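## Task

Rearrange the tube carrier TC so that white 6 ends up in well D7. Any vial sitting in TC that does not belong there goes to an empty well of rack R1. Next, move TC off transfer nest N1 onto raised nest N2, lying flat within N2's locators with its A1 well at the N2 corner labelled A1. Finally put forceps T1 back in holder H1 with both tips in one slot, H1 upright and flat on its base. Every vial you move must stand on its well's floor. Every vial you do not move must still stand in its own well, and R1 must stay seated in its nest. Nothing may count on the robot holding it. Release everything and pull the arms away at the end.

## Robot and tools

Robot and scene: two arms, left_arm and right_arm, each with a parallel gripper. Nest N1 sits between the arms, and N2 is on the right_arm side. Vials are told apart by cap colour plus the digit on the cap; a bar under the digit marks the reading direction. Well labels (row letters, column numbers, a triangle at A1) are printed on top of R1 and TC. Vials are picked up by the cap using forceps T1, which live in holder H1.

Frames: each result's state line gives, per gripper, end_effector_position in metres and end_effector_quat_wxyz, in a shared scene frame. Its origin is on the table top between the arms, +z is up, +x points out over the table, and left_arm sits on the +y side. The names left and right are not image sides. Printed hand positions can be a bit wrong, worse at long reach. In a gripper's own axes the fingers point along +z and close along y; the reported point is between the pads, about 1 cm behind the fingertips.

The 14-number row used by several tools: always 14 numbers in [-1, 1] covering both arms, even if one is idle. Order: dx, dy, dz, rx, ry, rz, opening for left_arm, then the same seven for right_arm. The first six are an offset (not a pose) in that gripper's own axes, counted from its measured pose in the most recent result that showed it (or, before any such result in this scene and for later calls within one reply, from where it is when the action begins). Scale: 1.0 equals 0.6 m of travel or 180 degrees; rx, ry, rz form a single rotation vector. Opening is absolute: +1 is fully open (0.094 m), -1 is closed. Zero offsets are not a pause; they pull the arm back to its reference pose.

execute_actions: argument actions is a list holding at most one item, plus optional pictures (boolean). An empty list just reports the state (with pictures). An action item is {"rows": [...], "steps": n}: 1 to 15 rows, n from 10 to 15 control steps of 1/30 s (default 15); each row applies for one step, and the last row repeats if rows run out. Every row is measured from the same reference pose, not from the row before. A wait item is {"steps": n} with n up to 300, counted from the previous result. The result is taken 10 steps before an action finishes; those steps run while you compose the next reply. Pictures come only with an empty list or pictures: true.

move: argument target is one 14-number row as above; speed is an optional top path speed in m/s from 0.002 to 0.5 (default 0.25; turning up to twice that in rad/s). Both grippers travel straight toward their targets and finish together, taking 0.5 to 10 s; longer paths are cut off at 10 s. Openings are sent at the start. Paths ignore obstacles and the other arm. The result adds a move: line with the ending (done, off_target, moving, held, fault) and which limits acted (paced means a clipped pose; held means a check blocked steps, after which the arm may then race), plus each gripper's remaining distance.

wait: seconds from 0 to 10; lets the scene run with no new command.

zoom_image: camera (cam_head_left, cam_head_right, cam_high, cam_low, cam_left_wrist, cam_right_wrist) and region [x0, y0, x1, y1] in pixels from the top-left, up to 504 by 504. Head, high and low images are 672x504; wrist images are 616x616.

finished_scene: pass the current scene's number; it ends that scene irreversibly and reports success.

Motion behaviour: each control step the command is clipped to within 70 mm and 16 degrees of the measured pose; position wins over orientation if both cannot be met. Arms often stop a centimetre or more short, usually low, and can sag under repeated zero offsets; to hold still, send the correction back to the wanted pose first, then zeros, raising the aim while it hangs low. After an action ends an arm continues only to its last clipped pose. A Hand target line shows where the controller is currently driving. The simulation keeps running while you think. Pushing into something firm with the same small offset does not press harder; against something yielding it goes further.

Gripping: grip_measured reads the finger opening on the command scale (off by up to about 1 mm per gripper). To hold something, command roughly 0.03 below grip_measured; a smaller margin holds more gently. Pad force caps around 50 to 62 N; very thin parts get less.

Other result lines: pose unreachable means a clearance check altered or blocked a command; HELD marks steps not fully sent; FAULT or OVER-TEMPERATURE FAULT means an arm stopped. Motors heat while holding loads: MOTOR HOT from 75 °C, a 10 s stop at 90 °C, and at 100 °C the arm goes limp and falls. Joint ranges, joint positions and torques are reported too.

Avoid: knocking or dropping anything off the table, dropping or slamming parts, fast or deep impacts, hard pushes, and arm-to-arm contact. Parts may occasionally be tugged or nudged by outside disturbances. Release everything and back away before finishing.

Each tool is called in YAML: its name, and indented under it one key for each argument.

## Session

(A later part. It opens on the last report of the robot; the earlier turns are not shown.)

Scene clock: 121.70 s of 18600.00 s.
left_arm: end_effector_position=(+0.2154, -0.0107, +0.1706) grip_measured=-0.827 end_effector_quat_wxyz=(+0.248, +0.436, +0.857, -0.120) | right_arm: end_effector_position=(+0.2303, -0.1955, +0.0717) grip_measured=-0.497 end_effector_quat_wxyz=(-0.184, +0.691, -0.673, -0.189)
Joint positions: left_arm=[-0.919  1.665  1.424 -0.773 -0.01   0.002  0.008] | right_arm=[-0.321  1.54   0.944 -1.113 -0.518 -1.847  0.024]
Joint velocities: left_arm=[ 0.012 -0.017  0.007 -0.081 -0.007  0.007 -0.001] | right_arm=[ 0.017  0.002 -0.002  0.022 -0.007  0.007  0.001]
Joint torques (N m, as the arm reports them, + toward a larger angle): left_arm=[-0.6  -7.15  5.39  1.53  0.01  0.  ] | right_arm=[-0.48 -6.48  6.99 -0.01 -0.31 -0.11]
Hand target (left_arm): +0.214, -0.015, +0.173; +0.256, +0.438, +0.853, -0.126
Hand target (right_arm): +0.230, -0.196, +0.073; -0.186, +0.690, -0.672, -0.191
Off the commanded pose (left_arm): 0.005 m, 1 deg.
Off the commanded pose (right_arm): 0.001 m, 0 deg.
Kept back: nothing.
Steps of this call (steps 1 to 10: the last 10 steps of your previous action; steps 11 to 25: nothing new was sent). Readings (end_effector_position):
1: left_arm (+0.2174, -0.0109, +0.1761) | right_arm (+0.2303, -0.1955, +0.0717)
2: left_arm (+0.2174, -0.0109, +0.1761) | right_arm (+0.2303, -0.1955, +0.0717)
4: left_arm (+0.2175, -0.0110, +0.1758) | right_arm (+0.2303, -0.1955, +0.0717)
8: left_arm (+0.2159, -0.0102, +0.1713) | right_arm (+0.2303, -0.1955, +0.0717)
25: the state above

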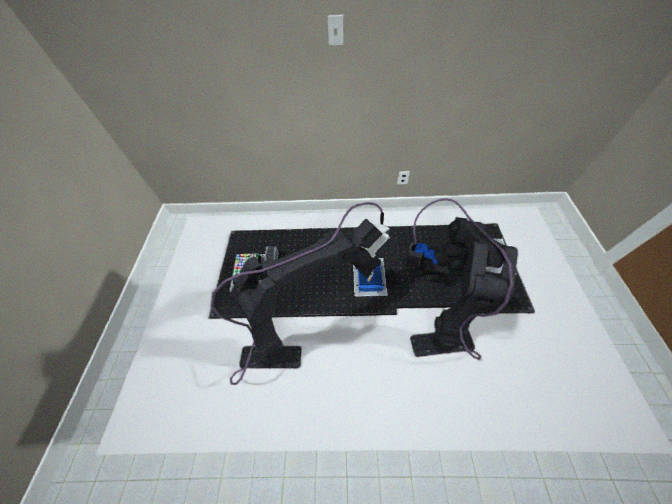

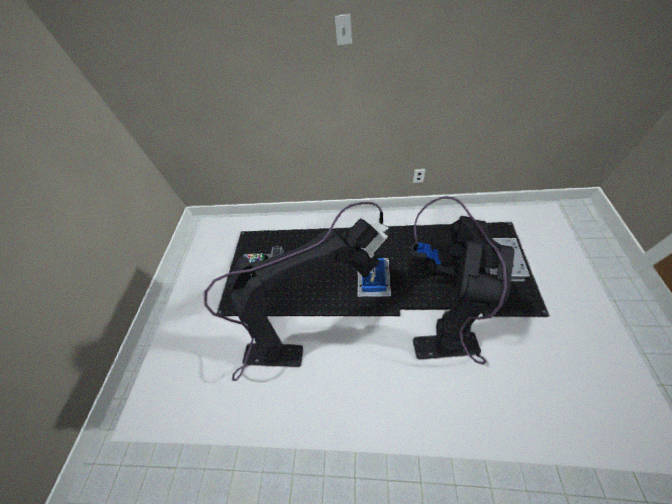

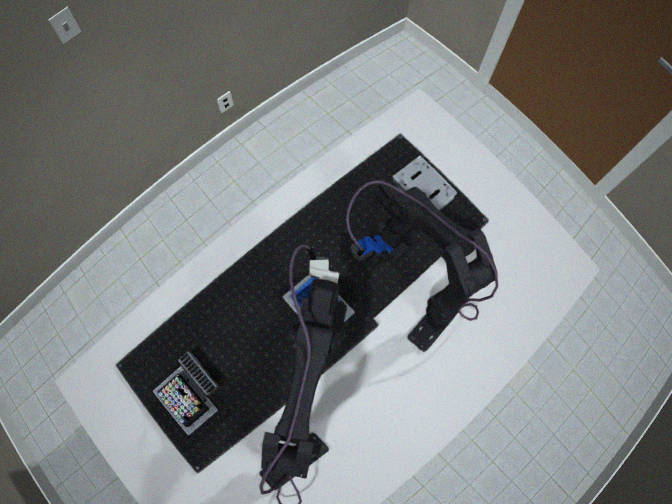

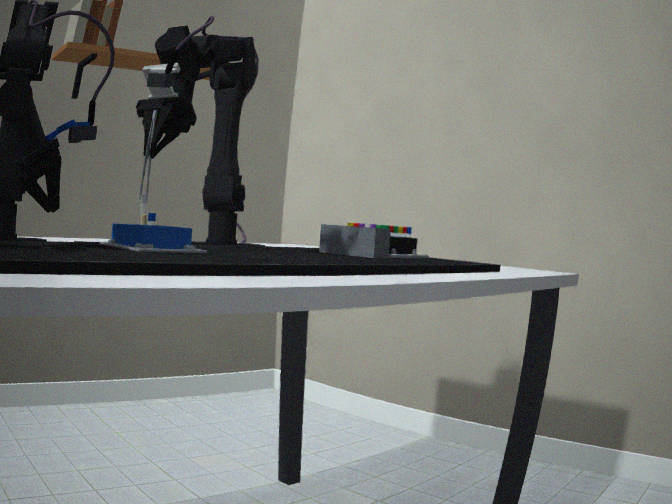

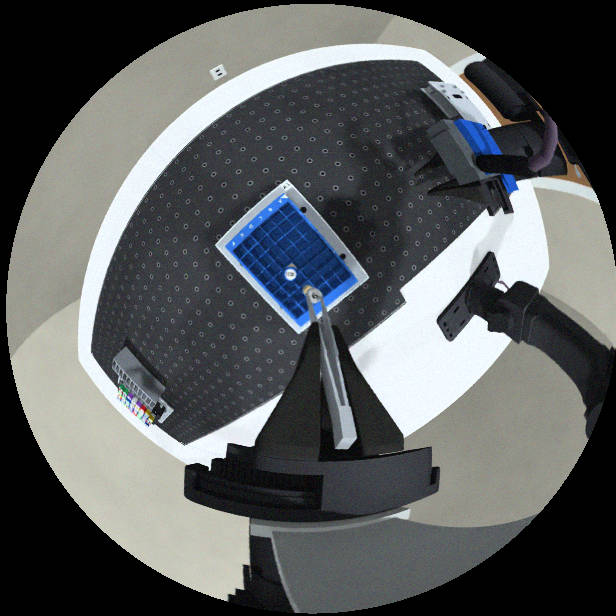

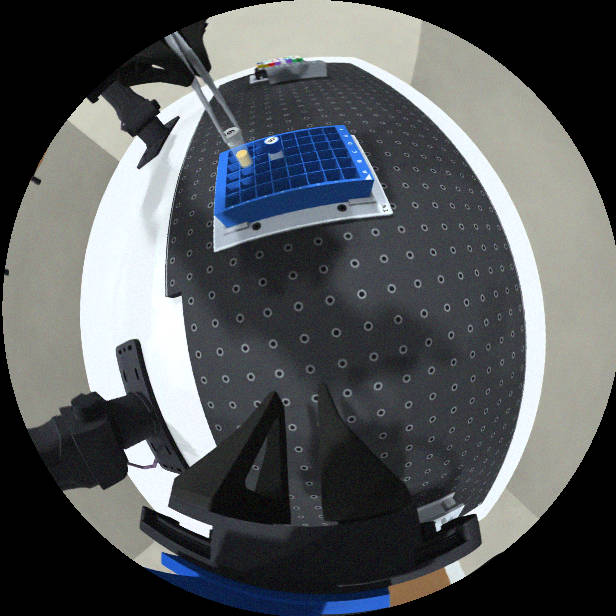

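execute_actions:
  actions: []

Scene clock: 123.67 s of 18600.00 s.
left_arm: end_effector_position=(+0.2154, -0.0107, +0.1706) grip_measured=-0.827 end_effector_quat_wxyz=(+0.248, +0.436, +0.857, -0.120) | right_arm: end_effector_position=(+0.2303, -0.1955, +0.0717) grip_measured=-0.497 end_effector_quat_wxyz=(-0.184, +0.691, -0.673, -0.189)
Joint positions: left_arm=[-0.919  1.665  1.424 -0.773 -0.01   0.002  0.008] | right_arm=[-0.321  1.54   0.944 -1.113 -0.518 -1.847  0.024]
Joint velocities: left_arm=[ 0.002  0.007  0.002 -0.022 -0.022  0.007 -0.   ] | right_arm=[-0.022 -0.002  0.002 -0.007  0.022  0.022 -0.001]
Joint torques (N m, as the arm reports them, + toward a larger angle): left_arm=[-0.62 -7.18  5.38  1.55  0.01  0.  ] | right_arm=[-0.52 -6.52  7.04  0.   -0.3  -0.09]
Hand target (left_arm): +0.214, -0.015, +0.173; +0.256, +0.438, +0.853, -0.126
Hand target (right_arm): +0.230, -0.196, +0.073; -0.186, +0.690, -0.672, -0.191
Off the commanded pose (left_arm): 0.005 m, 1 deg.
Off the commanded pose (right_arm): 0.001 m, 0 deg.
Kept back: nothing.
Steps of this call (steps 1 to 59: nothing new was sent). Readings (end_effector_position):
1: left_arm (+0.2154, -0.0107, +0.1706) | right_arm (+0.2303, -0.1955, +0.0717)
2: left_arm (+0.2154, -0.0107, +0.1706) | right_arm (+0.2303, -0.1955, +0.0717)
4: left_arm (+0.2154, -0.0107, +0.1706) | right_arm (+0.2303, -0.1955, +0.0717)
8: left_arm (+0.2154, -0.0107, +0.1706) | right_arm (+0.2303, -0.1955, +0.0717)
59: the state above

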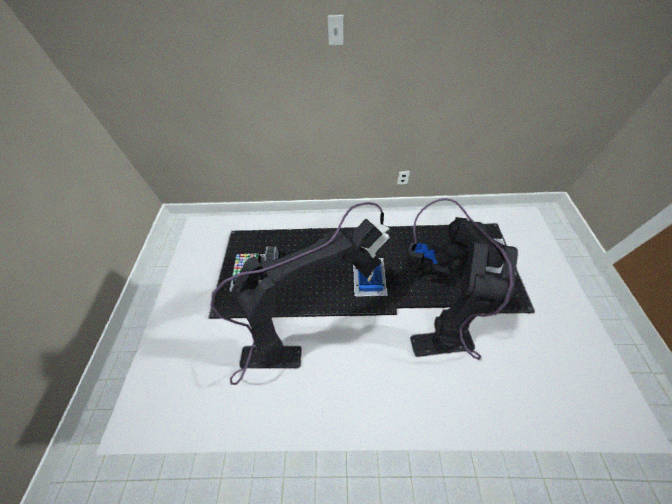

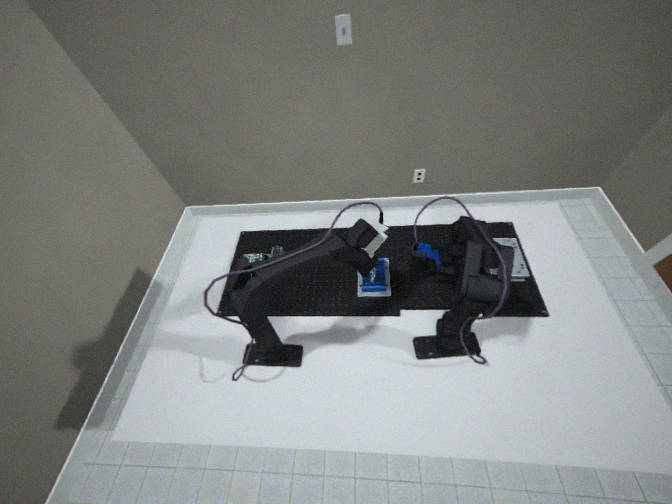

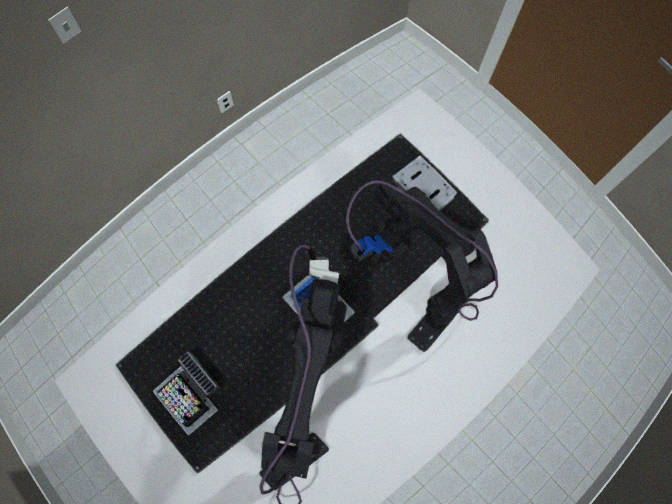

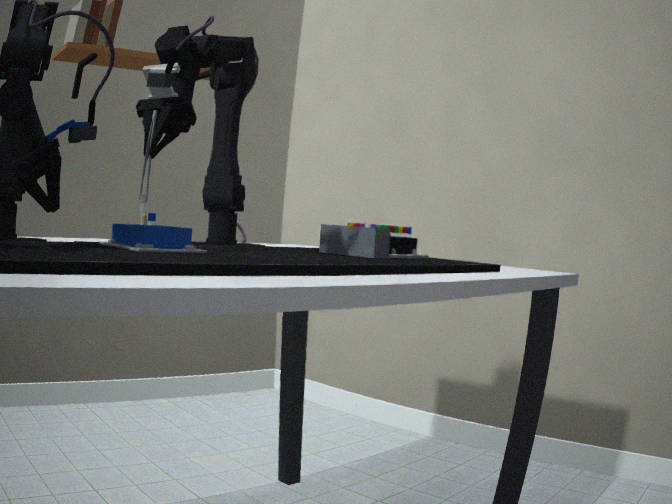

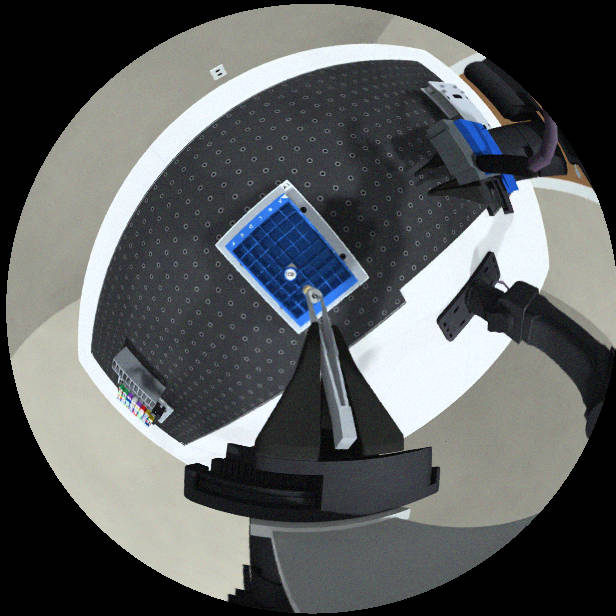

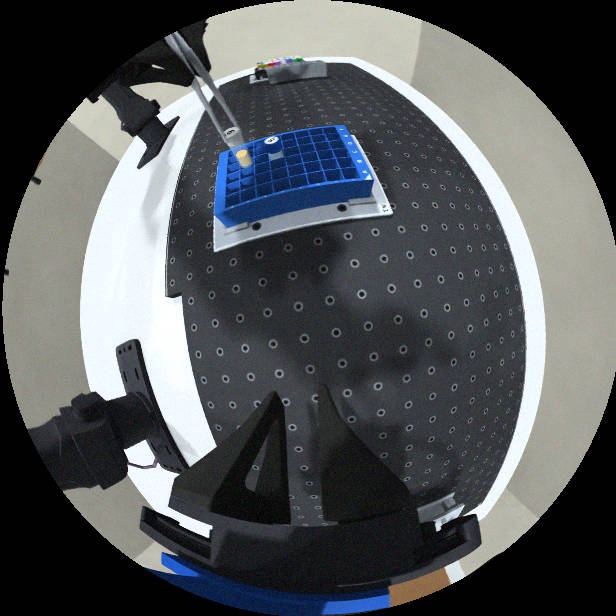

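zoom_image:
  camera: "cam_right_wrist"
  region: [200, 110, 290, 200]

zoom_image:
  camera: "cam_left_wrist"
  region: [270, 245, 350, 325]

Region (200, 110, 290, 200) of cam_right_wrist's 616x616 image, scaled by 5.600, with more detail than that image has.

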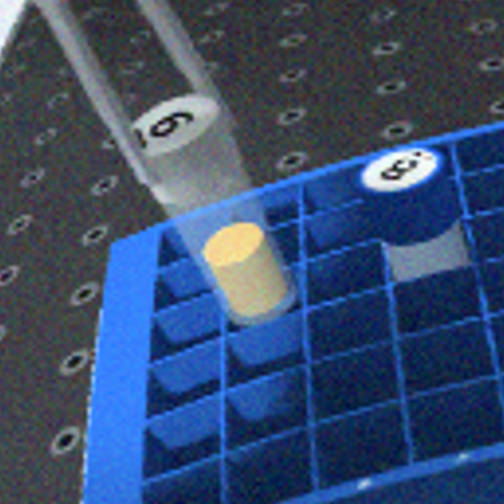

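Region (270, 245, 350, 325) of cam_left_wrist's 616x616 image, scaled by 6.300, with more detail than that image has.

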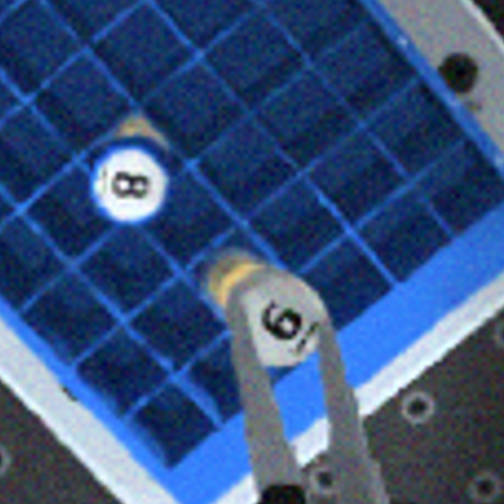

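execute_actions:
  actions:
    - {"rows": [[-0.006,0,0.0005,0,-0.0072,0,-0.835,0,0,-0.002,0,-0.002,0,-0.5],[-0.006,0,0.0012,0,-0.0077,0,-0.835,0,0,-0.002,0,-0.002,0,-0.5],[-0.0057,0,0.002,0,-0.0078,0,-0.835,0,0,-0.002,0,-0.002,0,-0.5],[-0.0053,0,0.0027,0,-0.0079,0,-0.835,0,0,-0.002,0,-0.002,0,-0.5],[-0.005,0,0.0034,0,-0.008,0,-0.835,0,0,-0.002,0,-0.002,0,-0.5],[-0.0046,0,0.0041,0,-0.0081,0,-0.835,0,0,-0.002,0,-0.002,0,-0.5],[-0.0043,0,0.0048,0,-0.0082,0,-0.835,0,0,-0.002,0,-0.002,0,-0.5],[-0.004,0,0.0055,0,-0.0083,0,-0.835,0,0,-0.002,0,-0.002,0,-0.5],[-0.0036,0,0.0062,0,-0.0084,0,-0.835,0,0,-0.002,0,-0.002,0,-0.5],[-0.0033,0,0.007,0,-0.0084,0,-0.835,0,0,-0.002,0,-0.002,0,-0.5],[-0.0022,0,0.0077,0,-0.0079,0,-0.835,0,0,-0.002,0,-0.002,0,-0.5],[-0.0012,0,0.0084,0,-0.0074,0,-0.835,0,0,-0.002,0,-0.002,0,-0.5],[-0.0002,0,0.0084,0,-0.0067,0,-0.835,0,0,-0.002,0,-0.002,0,-0.5]], "steps": 15}

wait:
  seconds: 0.3

zoom_image:
  camera: "cam_right_wrist"
  region: [200, 110, 290, 200]

zoom_image:
  camera: "cam_left_wrist"
  region: [270, 245, 350, 325]

Scene clock: 127.03 s of 18600.00 s.
left_arm: end_effector_position=(+0.2161, -0.0115, +0.1712) grip_measured=-0.827 end_effector_quat_wxyz=(+0.250, +0.435, +0.856, -0.121) | right_arm: end_effector_position=(+0.2303, -0.1955, +0.0717) grip_measured=-0.497 end_effector_quat_wxyz=(-0.184, +0.692, -0.672, -0.189)
Joint positions: left_arm=[-0.919  1.665  1.424 -0.768 -0.01   0.002  0.008] | right_arm=[-0.321  1.54   0.944 -1.113 -0.518 -1.848  0.024]
Joint velocities: left_arm=[ 0.002 -0.002 -0.007  0.095 -0.022 -0.066  0.   ] | right_arm=[ 0.012 -0.002  0.002 -0.007 -0.007  0.022  0.001]
Joint torques (N m, as the arm reports them, + toward a larger angle): left_arm=[ 0.   -7.09  4.6   1.57 -0.01 -0.01] | right_arm=[-0.49 -6.49  6.97 -0.01 -0.3  -0.09]
Steps of this call (steps 1 to 90: nothing new was sent; then 0.20 s passed at rest; steps 91 to 95: the first 5 steps of this action). Readings (end_effector_position):
91: left_arm (+0.2154, -0.0107, +0.1706) | right_arm (+0.2303, -0.1955, +0.0717)
92: left_arm (+0.2155, -0.0108, +0.1707) | right_arm (+0.2303, -0.1955, +0.0717)
94: left_arm (+0.2159, -0.0113, +0.1710) | right_arm (+0.2303, -0.1955, +0.0717)
95: the state above

Scene clock: 127.67 s of 18600.00 s.
left_arm: end_effector_position=(+0.2154, -0.0106, +0.1646) grip_measured=-0.827 end_effector_quat_wxyz=(+0.248, +0.436, +0.857, -0.120) | right_arm: end_effector_position=(+0.2303, -0.1955, +0.0717) grip_measured=-0.497 end_effector_quat_wxyz=(-0.185, +0.692, -0.672, -0.189)
Joint positions: left_arm=[-0.919  1.665  1.401 -0.75  -0.01   0.002  0.008] | right_arm=[-0.321  1.54   0.944 -1.113 -0.518 -1.848  0.024]
Joint velocities: left_arm=[ 0.007 -0.012  0.002 -0.022  0.022 -0.081 -0.   ] | right_arm=[ 0.002 -0.007  0.007 -0.051 -0.007 -0.037 -0.   ]
Joint torques (N m, as the arm reports them, + toward a larger angle): left_arm=[ 0.01 -7.11  5.39  1.55  0.02 -0.01] | right_arm=[-0.5  -6.43  7.   -0.01 -0.31 -0.09]
Hand target (left_arm): +0.217, -0.013, +0.166; +0.257, +0.434, +0.855, -0.124
Hand target (right_arm): +0.230, -0.196, +0.073; -0.187, +0.691, -0.672, -0.191
Off the commanded pose (left_arm): 0.003 m, 1 deg.
Off the commanded pose (right_arm): 0.001 m, 0 deg.
Kept back: nothing.
Steps of this call (steps 1 to 10: the last 10 steps of your previous action; steps 11 to 19: nothing new was sent). Readings (end_effector_position):
1: left_arm (+0.2162, -0.0118, +0.1709) | right_arm (+0.2303, -0.1955, +0.0717)
2: left_arm (+0.2163, -0.0119, +0.1705) | right_arm (+0.2303, -0.1955, +0.0717)
4: left_arm (+0.2160, -0.0115, +0.1683) | right_arm (+0.2303, -0.1955, +0.0717)
8: left_arm (+0.2151, -0.0102, +0.1646) | right_arm (+0.2303, -0.1955, +0.0717)
19: the state above

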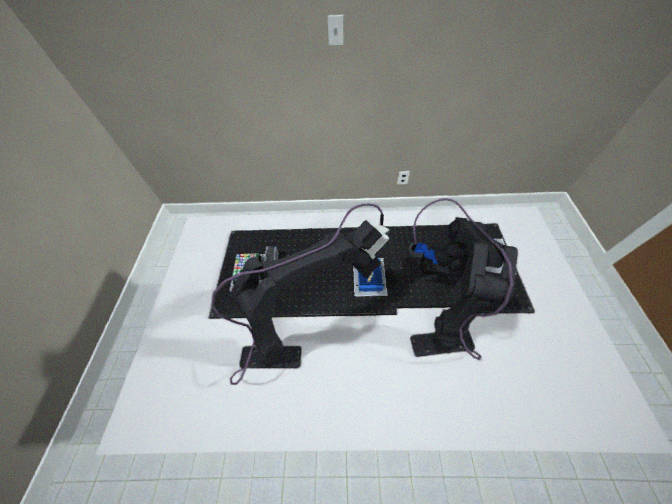

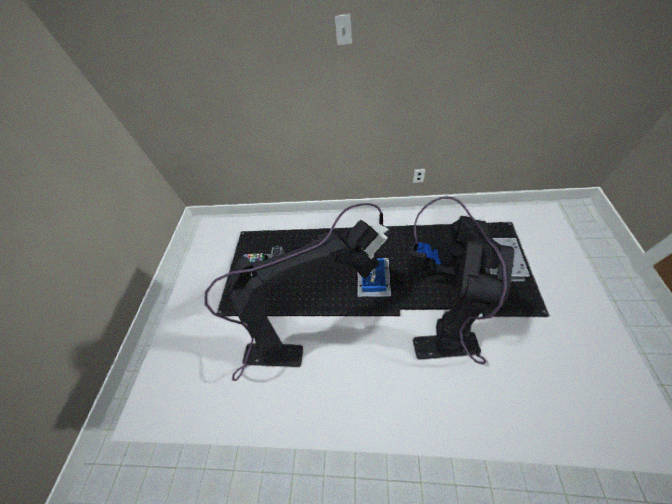

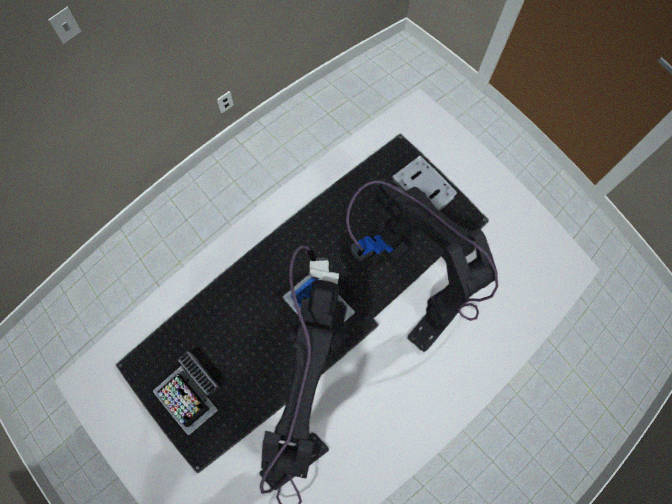

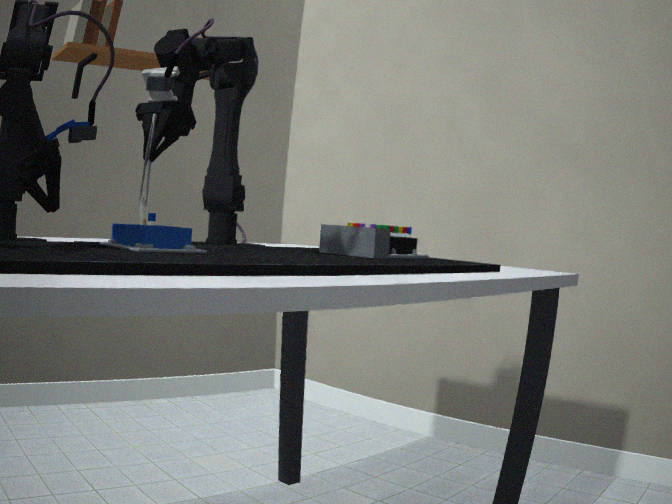

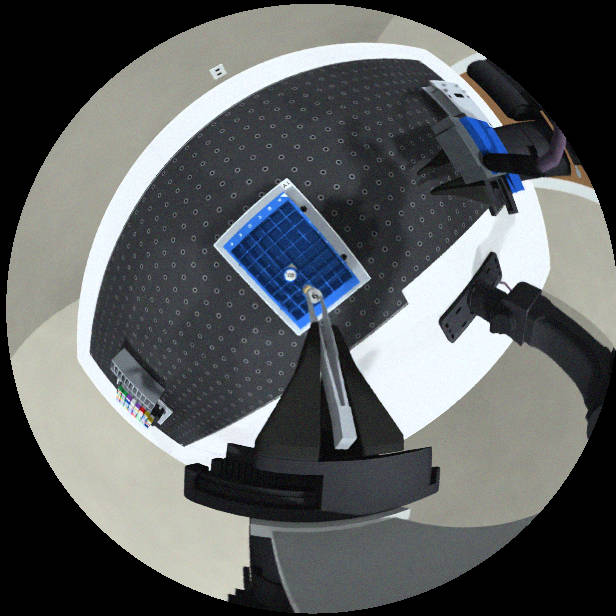

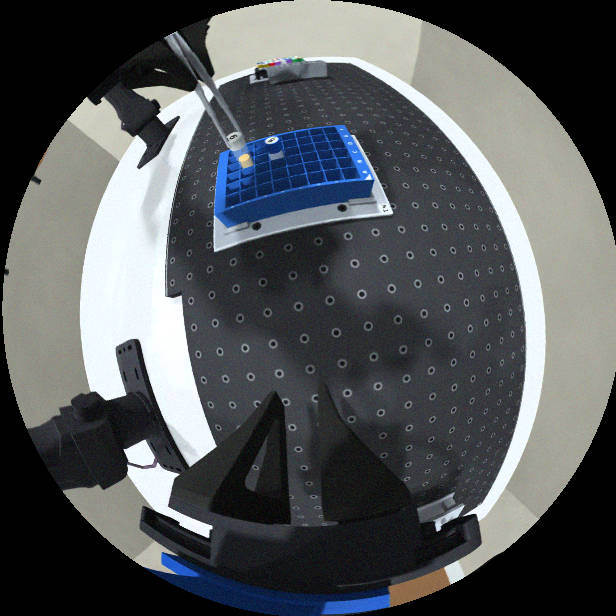

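Region (200, 110, 290, 200) of cam_right_wrist's 616x616 image, scaled by 5.600, with more detail than that image has.

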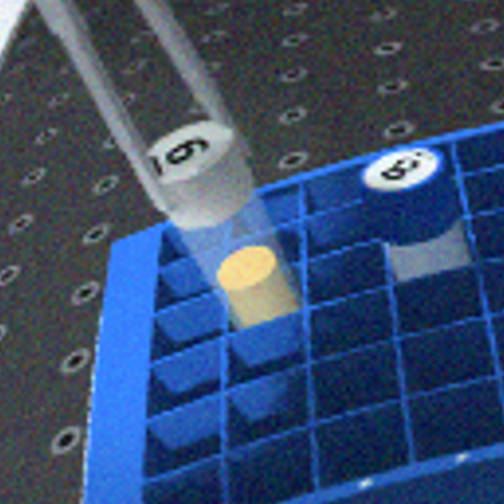

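Region (270, 245, 350, 325) of cam_left_wrist's 616x616 image, scaled by 6.300, with more detail than that image has.

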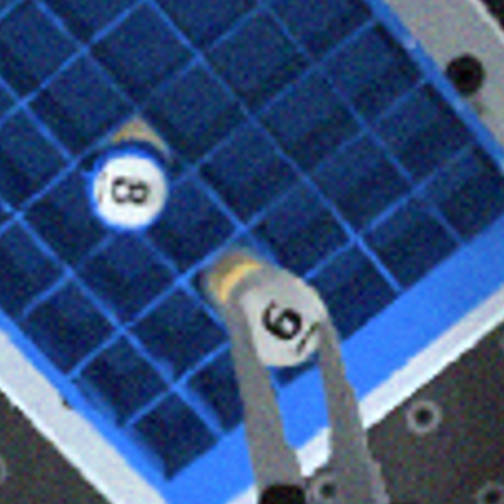

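execute_actions:
  actions:
    - {"rows": [[-0.0002,0.004,0.0011,-0.001,-0.0032,-0.0015,-0.835,0,0,-0.002,0,-0.002,0,-0.5],[0.0009,0.0045,0.0018,-0.0011,-0.0026,-0.0017,-0.835,0,0,-0.002,0,-0.002,0,-0.5],[0.0021,0.005,0.0024,-0.0012,-0.002,-0.0019,-0.835,0,0,-0.002,0,-0.002,0,-0.5],[0.0033,0.0054,0.0031,-0.0013,-0.0015,-0.002,-0.835,0,0,-0.002,0,-0.002,0,-0.5],[0.0044,0.0058,0.0037,-0.0014,-0.0009,-0.0022,-0.835,0,0,-0.002,0,-0.002,0,-0.5],[0.0056,0.0062,0.0044,-0.0015,-0.0003,-0.0023,-0.835,0,0,-0.002,0,-0.002,0,-0.5],[0.0068,0.0066,0.005,-0.0016,0.0003,-0.0025,-0.835,0,0,-0.002,0,-0.002,0,-0.5],[0.0079,0.007,0.0056,-0.0016,0.0009,-0.0026,-0.835,0,0,-0.002,0,-0.002,0,-0.5],[0.0091,0.0074,0.0063,-0.0017,0.0014,-0.0028,-0.835,0,0,-0.002,0,-0.002,0,-0.5],[0.0103,0.0078,0.0069,-0.0018,0.002,-0.0029,-0.835,0,0,-0.002,0,-0.002,0,-0.5],[0.0114,0.0082,0.0076,-0.0019,0.0026,-0.0031,-0.835,0,0,-0.002,0,-0.002,0,-0.5],[0.0126,0.0085,0.0082,-0.002,0.0032,-0.0032,-0.835,0,0,-0.002,0,-0.002,0,-0.5]], "steps": 15}

wait:
  seconds: 0.2

zoom_image:
  camera: "cam_right_wrist"
  region: [200, 110, 290, 200]

zoom_image:
  camera: "cam_left_wrist"
  region: [270, 245, 350, 325]

Scene clock: 131.80 s of 18600.00 s.
left_arm: end_effector_position=(+0.2154, -0.0106, +0.1646) grip_measured=-0.827 end_effector_quat_wxyz=(+0.248, +0.436, +0.857, -0.120) | right_arm: end_effector_position=(+0.2303, -0.1955, +0.0717) grip_measured=-0.497 end_effector_quat_wxyz=(-0.185, +0.692, -0.672, -0.189)
Joint positions: left_arm=[-0.919  1.665  1.401 -0.75  -0.01   0.002  0.008] | right_arm=[-0.321  1.54   0.944 -1.113 -0.518 -1.849  0.024]
Joint velocities: left_arm=[-0.007  0.007 -0.012  0.037  0.007 -0.007  0.001] | right_arm=[ 0.002 -0.002  0.007  0.051 -0.007 -0.095 -0.001]
Joint torques (N m, as the arm reports them, + toward a larger angle): left_arm=[ 0.71 -7.16  4.56  1.48 -0.01 -0.02] | right_arm=[-0.46 -6.52  7.04  0.   -0.3  -0.08]
Steps of this call (steps 1 to 90: nothing new was sent; then 0.97 s passed at rest; steps 91 to 95: the first 5 steps of this action). Readings (end_effector_position):
91: left_arm (+0.2154, -0.0106, +0.1646) | right_arm (+0.2303, -0.1955, +0.0717)
92: left_arm (+0.2154, -0.0106, +0.1646) | right_arm (+0.2303, -0.1955, +0.0717)
94: left_arm (+0.2154, -0.0106, +0.1646) | right_arm (+0.2303, -0.1955, +0.0717)
95: the state above

Scene clock: 132.33 s of 18600.00 s.
left_arm: end_effector_position=(+0.2140, -0.0060, +0.1565) grip_measured=-0.827 end_effector_quat_wxyz=(+0.239, +0.435, +0.860, -0.115) | right_arm: end_effector_position=(+0.2303, -0.1955, +0.0717) grip_measured=-0.497 end_effector_quat_wxyz=(-0.185, +0.692, -0.672, -0.189)
Joint positions: left_arm=[-0.915  1.665  1.379 -0.748 -0.01   0.002  0.008] | right_arm=[-0.321  1.54   0.944 -1.113 -0.518 -1.85   0.024]
Joint velocities: left_arm=[-0.007 -0.022 -0.027  0.037 -0.037 -0.081 -0.   ] | right_arm=[ 0.007  0.002 -0.007 -0.11   0.007 -0.037 -0.   ]
Joint torques (N m, as the arm reports them, + toward a larger angle): left_arm=[ 0.76 -7.08  5.2   1.43  0.02 -0.01] | right_arm=[-0.52 -6.49  6.98  0.   -0.3  -0.08]
Hand target (left_arm): +0.217, -0.004, +0.156; +0.244, +0.431, +0.861, -0.116
Hand target (right_arm): +0.230, -0.196, +0.073; -0.187, +0.691, -0.672, -0.191
Off the commanded pose (left_arm): 0.004 m, 1 deg.
Off the commanded pose (right_arm): 0.001 m, 0 deg.
Kept back: nothing.
Steps of this call (steps 1 to 10: the last 10 steps of your previous action; steps 11 to 16: nothing new was sent). Readings (end_effector_position):
1: left_arm (+0.2153, -0.0104, +0.1640) | right_arm (+0.2303, -0.1955, +0.0717)
2: left_arm (+0.2150, -0.0101, +0.1632) | right_arm (+0.2303, -0.1955, +0.0717)
4: left_arm (+0.2141, -0.0089, +0.1605) | right_arm (+0.2303, -0.1955, +0.0717)
8: left_arm (+0.2138, -0.0065, +0.1569) | right_arm (+0.2303, -0.1955, +0.0717)
16: the state above

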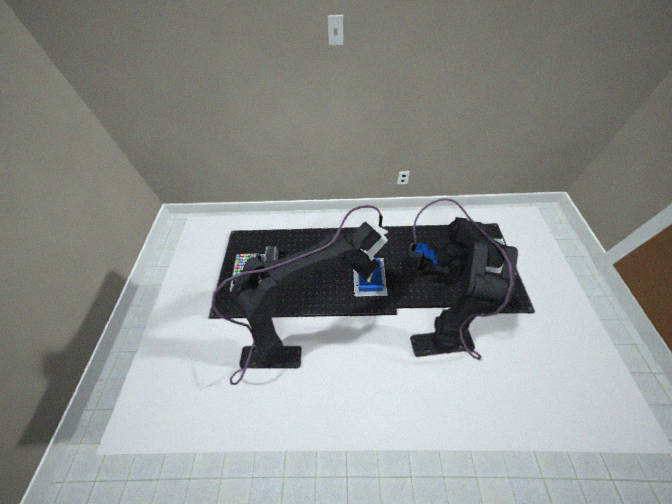

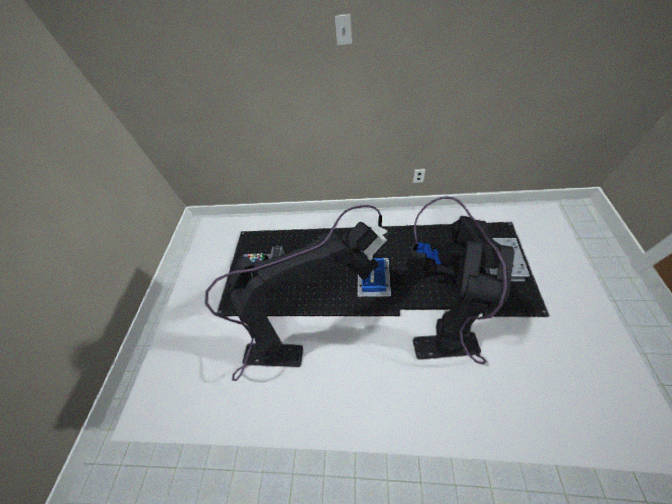

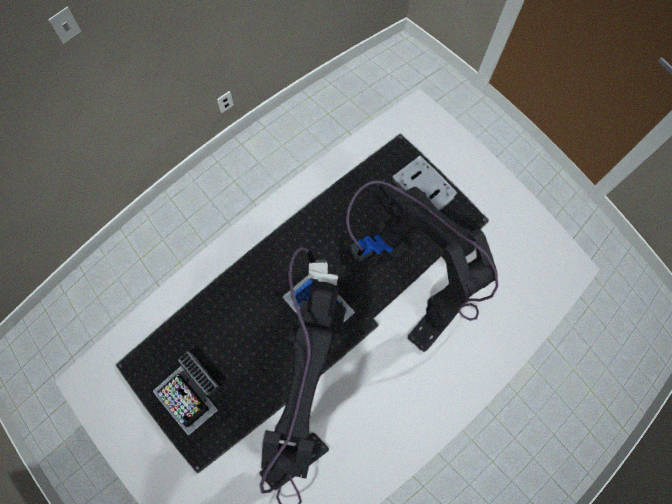

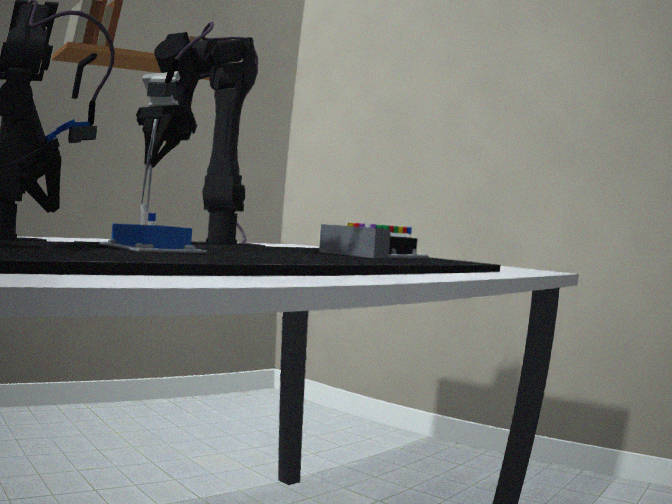

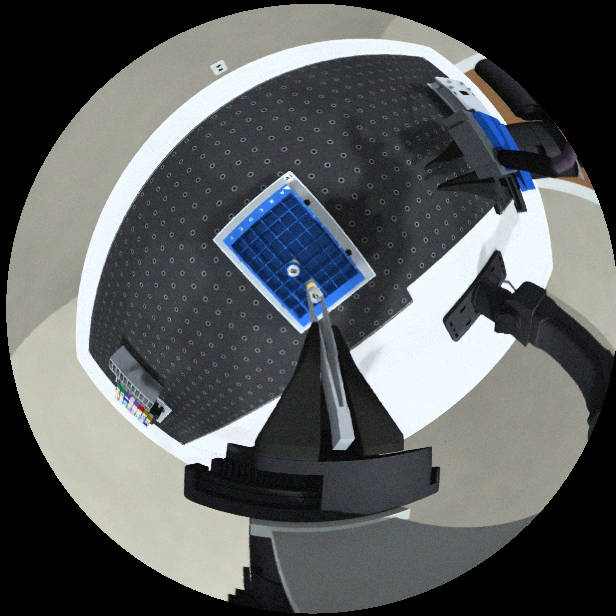

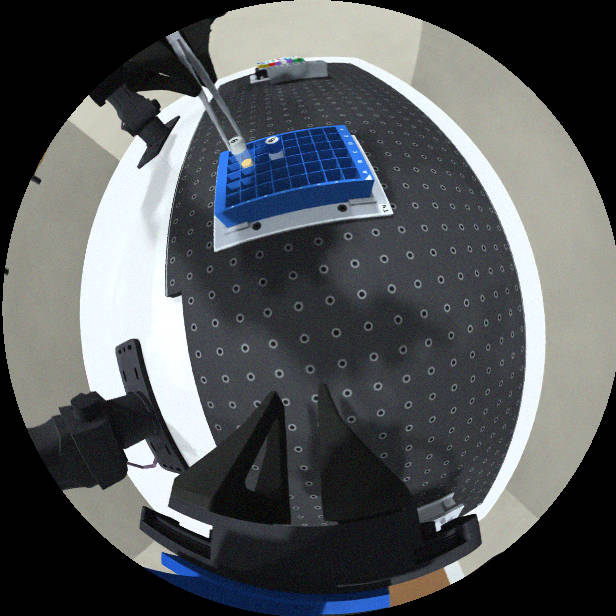

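Region (200, 110, 290, 200) of cam_right_wrist's 616x616 image, scaled by 5.600, with more detail than that image has.

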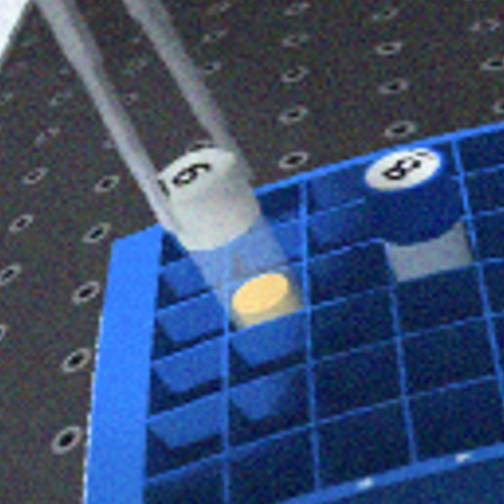

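Region (270, 245, 350, 325) of cam_left_wrist's 616x616 image, scaled by 6.300, with more detail than that image has.

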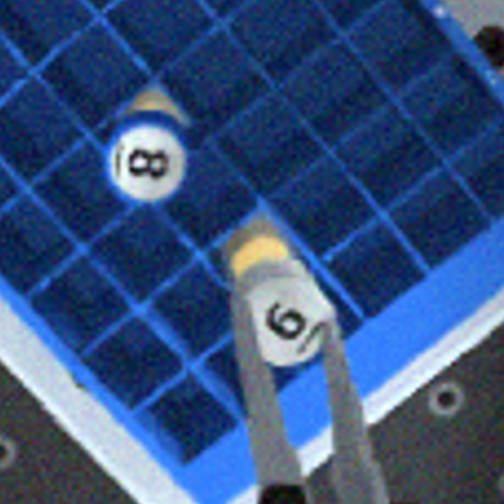

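execute_actions:
  actions:
    - {"rows": [[-0.0036,0.007,0.0024,-0.0016,-0.0066,-0.0027,-0.835,0,0,-0.002,0,-0.002,0,-0.5],[-0.004,0.008,0.0036,-0.0018,-0.0075,-0.0031,-0.835,0,0,-0.002,0,-0.002,0,-0.5],[-0.0041,0.009,0.0048,-0.0021,-0.0083,-0.0035,-0.835,0,0,-0.002,0,-0.002,0,-0.5],[-0.0034,0.0095,0.006,-0.0022,-0.0084,-0.0037,-0.835,0,0,-0.002,0,-0.002,0,-0.5],[-0.0027,0.0095,0.0072,-0.0022,-0.0085,-0.0037,-0.835,0,0,-0.002,0,-0.002,0,-0.5],[-0.002,0.0095,0.0084,-0.0022,-0.0086,-0.0037,-0.835,0,0,-0.002,0,-0.002,0,-0.5],[-0.0014,0.0095,0.0096,-0.0022,-0.0088,-0.0037,-0.835,0,0,-0.002,0,-0.002,0,-0.5],[-0.0007,0.0095,0.0108,-0.0022,-0.0089,-0.0037,-0.835,0,0,-0.002,0,-0.002,0,-0.5],[0,0.0095,0.012,-0.0022,-0.009,-0.0037,-0.835,0,0,-0.002,0,-0.002,0,-0.5],[0.0007,0.0095,0.0132,-0.0022,-0.0091,-0.0037,-0.835,0,0,-0.002,0,-0.002,0,-0.5],[0.0013,0.0095,0.0144,-0.0022,-0.0093,-0.0037,-0.835,0,0,-0.002,0,-0.002,0,-0.5],[0.002,0.0095,0.0156,-0.0022,-0.0094,-0.0037,-0.835,0,0,-0.002,0,-0.002,0,-0.5],[0.0032,0.0095,0.0168,-0.0022,-0.0091,-0.0037,-0.835,0,0,-0.002,0,-0.002,0,-0.5],[0.0044,0.0095,0.0168,-0.0022,-0.0082,-0.0037,-0.835,0,0,-0.002,0,-0.002,0,-0.5],[0.0055,0.0095,0.0168,-0.0022,-0.0073,-0.0037,-0.835,0,0,-0.002,0,-0.002,0,-0.5]], "steps": 15}

wait:
  seconds: 0.3

zoom_image:
  camera: "cam_right_wrist"
  region: [200, 110, 290, 200]

zoom_image:
  camera: "cam_left_wrist"
  region: [270, 245, 350, 325]

zoom_image:
  camera: "cam_low"
  region: [100, 160, 200, 260]

Scene clock: 134.83 s of 18600.00 s.
left_arm: end_effector_position=(+0.2156, -0.0065, +0.1544) grip_measured=-0.827 end_effector_quat_wxyz=(+0.242, +0.434, +0.860, -0.116) | right_arm: end_effector_position=(+0.2303, -0.1955, +0.0717) grip_measured=-0.497 end_effector_quat_wxyz=(-0.185, +0.692, -0.671, -0.189)
Joint positions: left_arm=[-0.913  1.665  1.367 -0.729 -0.01   0.002  0.008] | right_arm=[-0.321  1.54   0.944 -1.113 -0.518 -1.851  0.024]
Joint velocities: left_arm=[ 0.027  0.012 -0.125  0.125 -0.051  0.081  0.001] | right_arm=[-0.002  0.007 -0.012 -0.037  0.037 -0.081 -0.001]
Joint torques (N m, as the arm reports them, + toward a larger angle): left_arm=[ 0.86 -7.19  5.08  1.44  0.02 -0.01] | right_arm=[-0.48 -6.47  7.    0.   -0.31 -0.11]
Steps of this call (steps 1 to 70: nothing new was sent; steps 71 to 75: the first 5 steps of this action). Readings (end_effector_position):
71: left_arm (+0.2142, -0.0062, +0.1566) | right_arm (+0.2303, -0.1955, +0.0717)
72: left_arm (+0.2144, -0.0066, +0.1565) | right_arm (+0.2303, -0.1955, +0.0717)
74: left_arm (+0.2153, -0.0069, +0.1556) | right_arm (+0.2303, -0.1955, +0.0717)
75: the state above

Scene clock: 135.47 s of 18600.00 s.
left_arm: end_effector_position=(+0.2157, -0.0052, +0.1452) grip_measured=-0.827 end_effector_quat_wxyz=(+0.242, +0.433, +0.861, -0.116) | right_arm: end_effector_position=(+0.2303, -0.1955, +0.0717) grip_measured=-0.497 end_effector_quat_wxyz=(-0.185, +0.693, -0.671, -0.188)
Joint positions: left_arm=[-0.911  1.665  1.331 -0.695 -0.01   0.002  0.008] | right_arm=[-0.321  1.54   0.944 -1.113 -0.518 -1.851  0.024]
Joint velocities: left_arm=[ 0.002  0.017  0.007 -0.022  0.051  0.051 -0.   ] | right_arm=[-0.002  0.007 -0.002  0.037 -0.022 -0.037 -0.   ]
Joint torques (N m, as the arm reports them, + toward a larger angle): left_arm=[ 0.77 -7.14  5.2   1.5   0.   -0.03] | right_arm=[-0.45 -6.49  6.99  0.   -0.3  -0.1 ]
Hand target (left_arm): +0.220, -0.004, +0.146; +0.250, +0.428, +0.861, -0.118
Hand target (right_arm): +0.230, -0.196, +0.073; -0.187, +0.692, -0.671, -0.191
Off the commanded pose (left_arm): 0.005 m, 1 deg.
Off the commanded pose (right_arm): 0.001 m, 0 deg.
Kept back: nothing.
Steps of this call (steps 1 to 10: the last 10 steps of your previous action; steps 11 to 19: nothing new was sent). Readings (end_effector_position):
1: left_arm (+0.2158, -0.0060, +0.1532) | right_arm (+0.2303, -0.1955, +0.0717)
2: left_arm (+0.2158, -0.0057, +0.1521) | right_arm (+0.2303, -0.1955, +0.0717)
4: left_arm (+0.2158, -0.0054, +0.1500) | right_arm (+0.2303, -0.1955, +0.0717)
8: left_arm (+0.2159, -0.0055, +0.1469) | right_arm (+0.2303, -0.1955, +0.0717)
19: the state above

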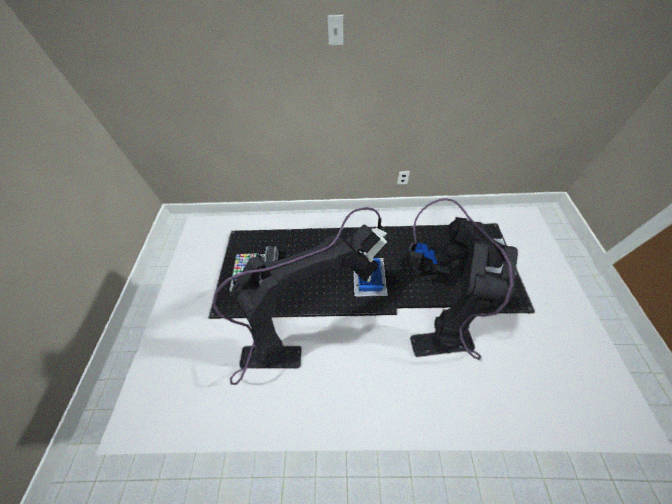

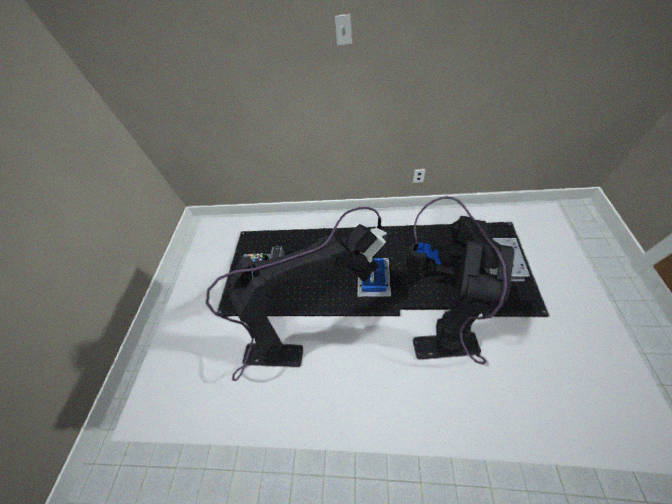

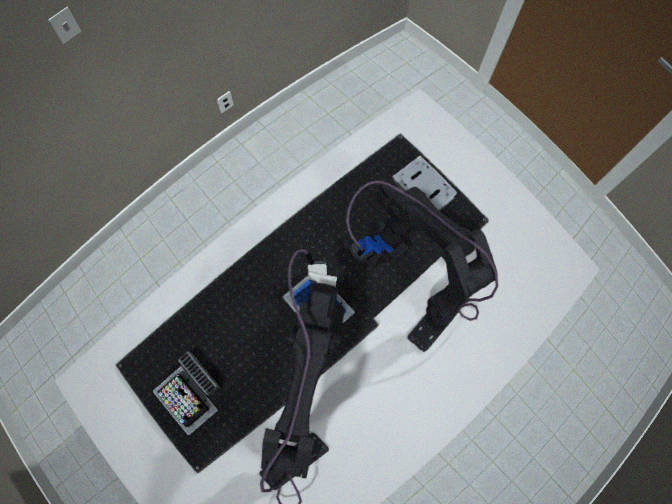

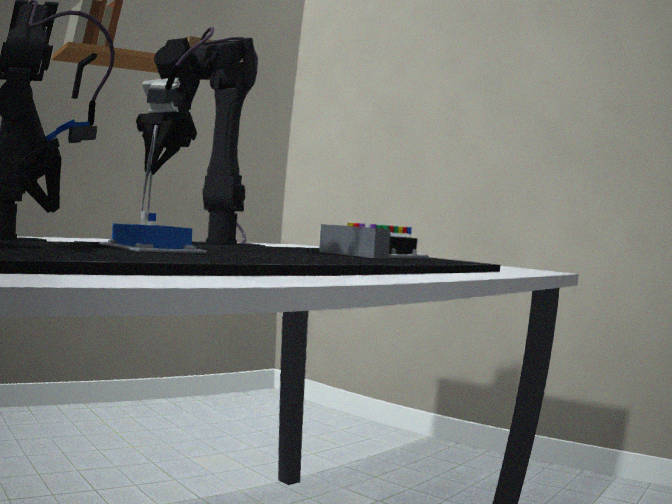

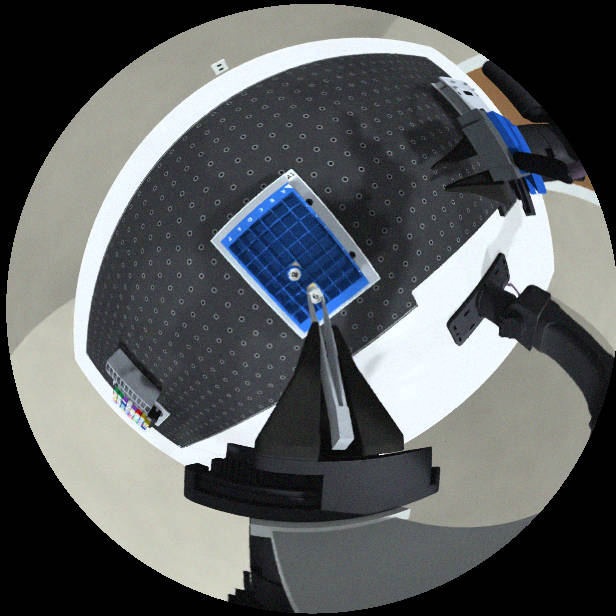

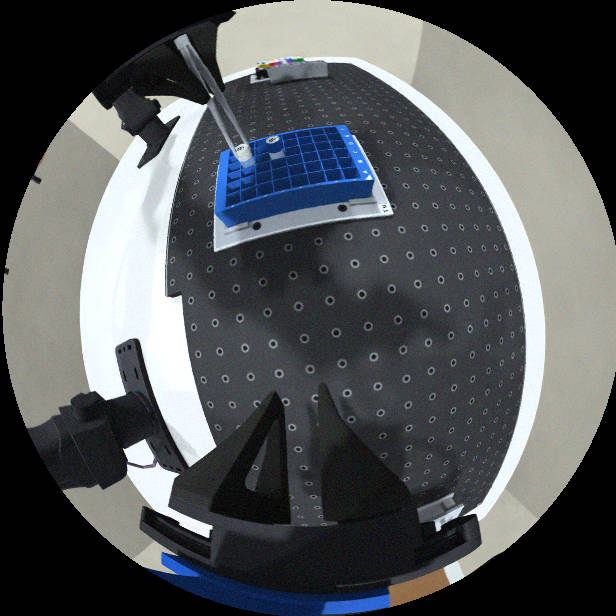

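Region (200, 110, 290, 200) of cam_right_wrist's 616x616 image, scaled by 5.600, with more detail than that image has.

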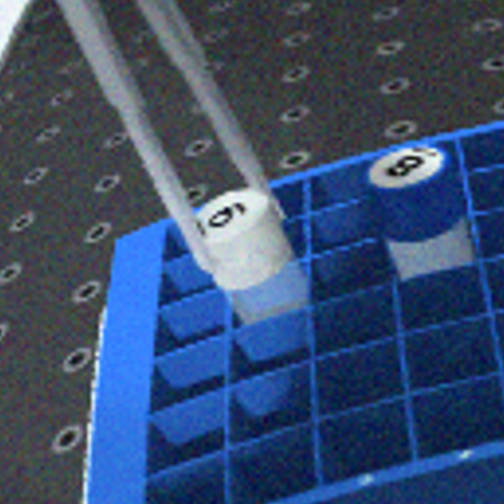

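Region (270, 245, 350, 325) of cam_left_wrist's 616x616 image, scaled by 6.300, with more detail than that image has.

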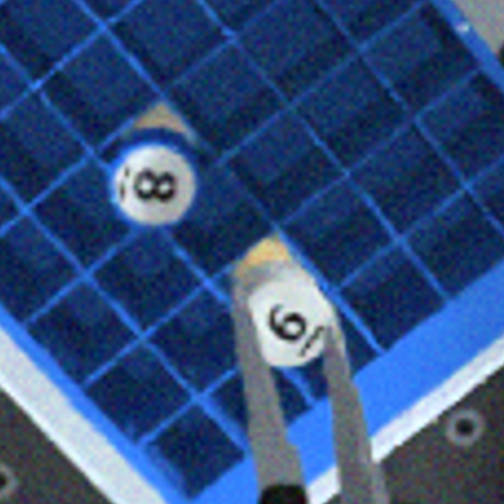

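Region (100, 160, 200, 260) of cam_low's 672x504 image, scaled by 5.040, with more detail than that image has.

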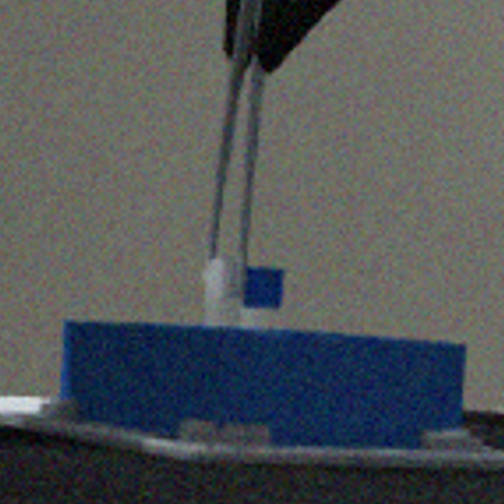

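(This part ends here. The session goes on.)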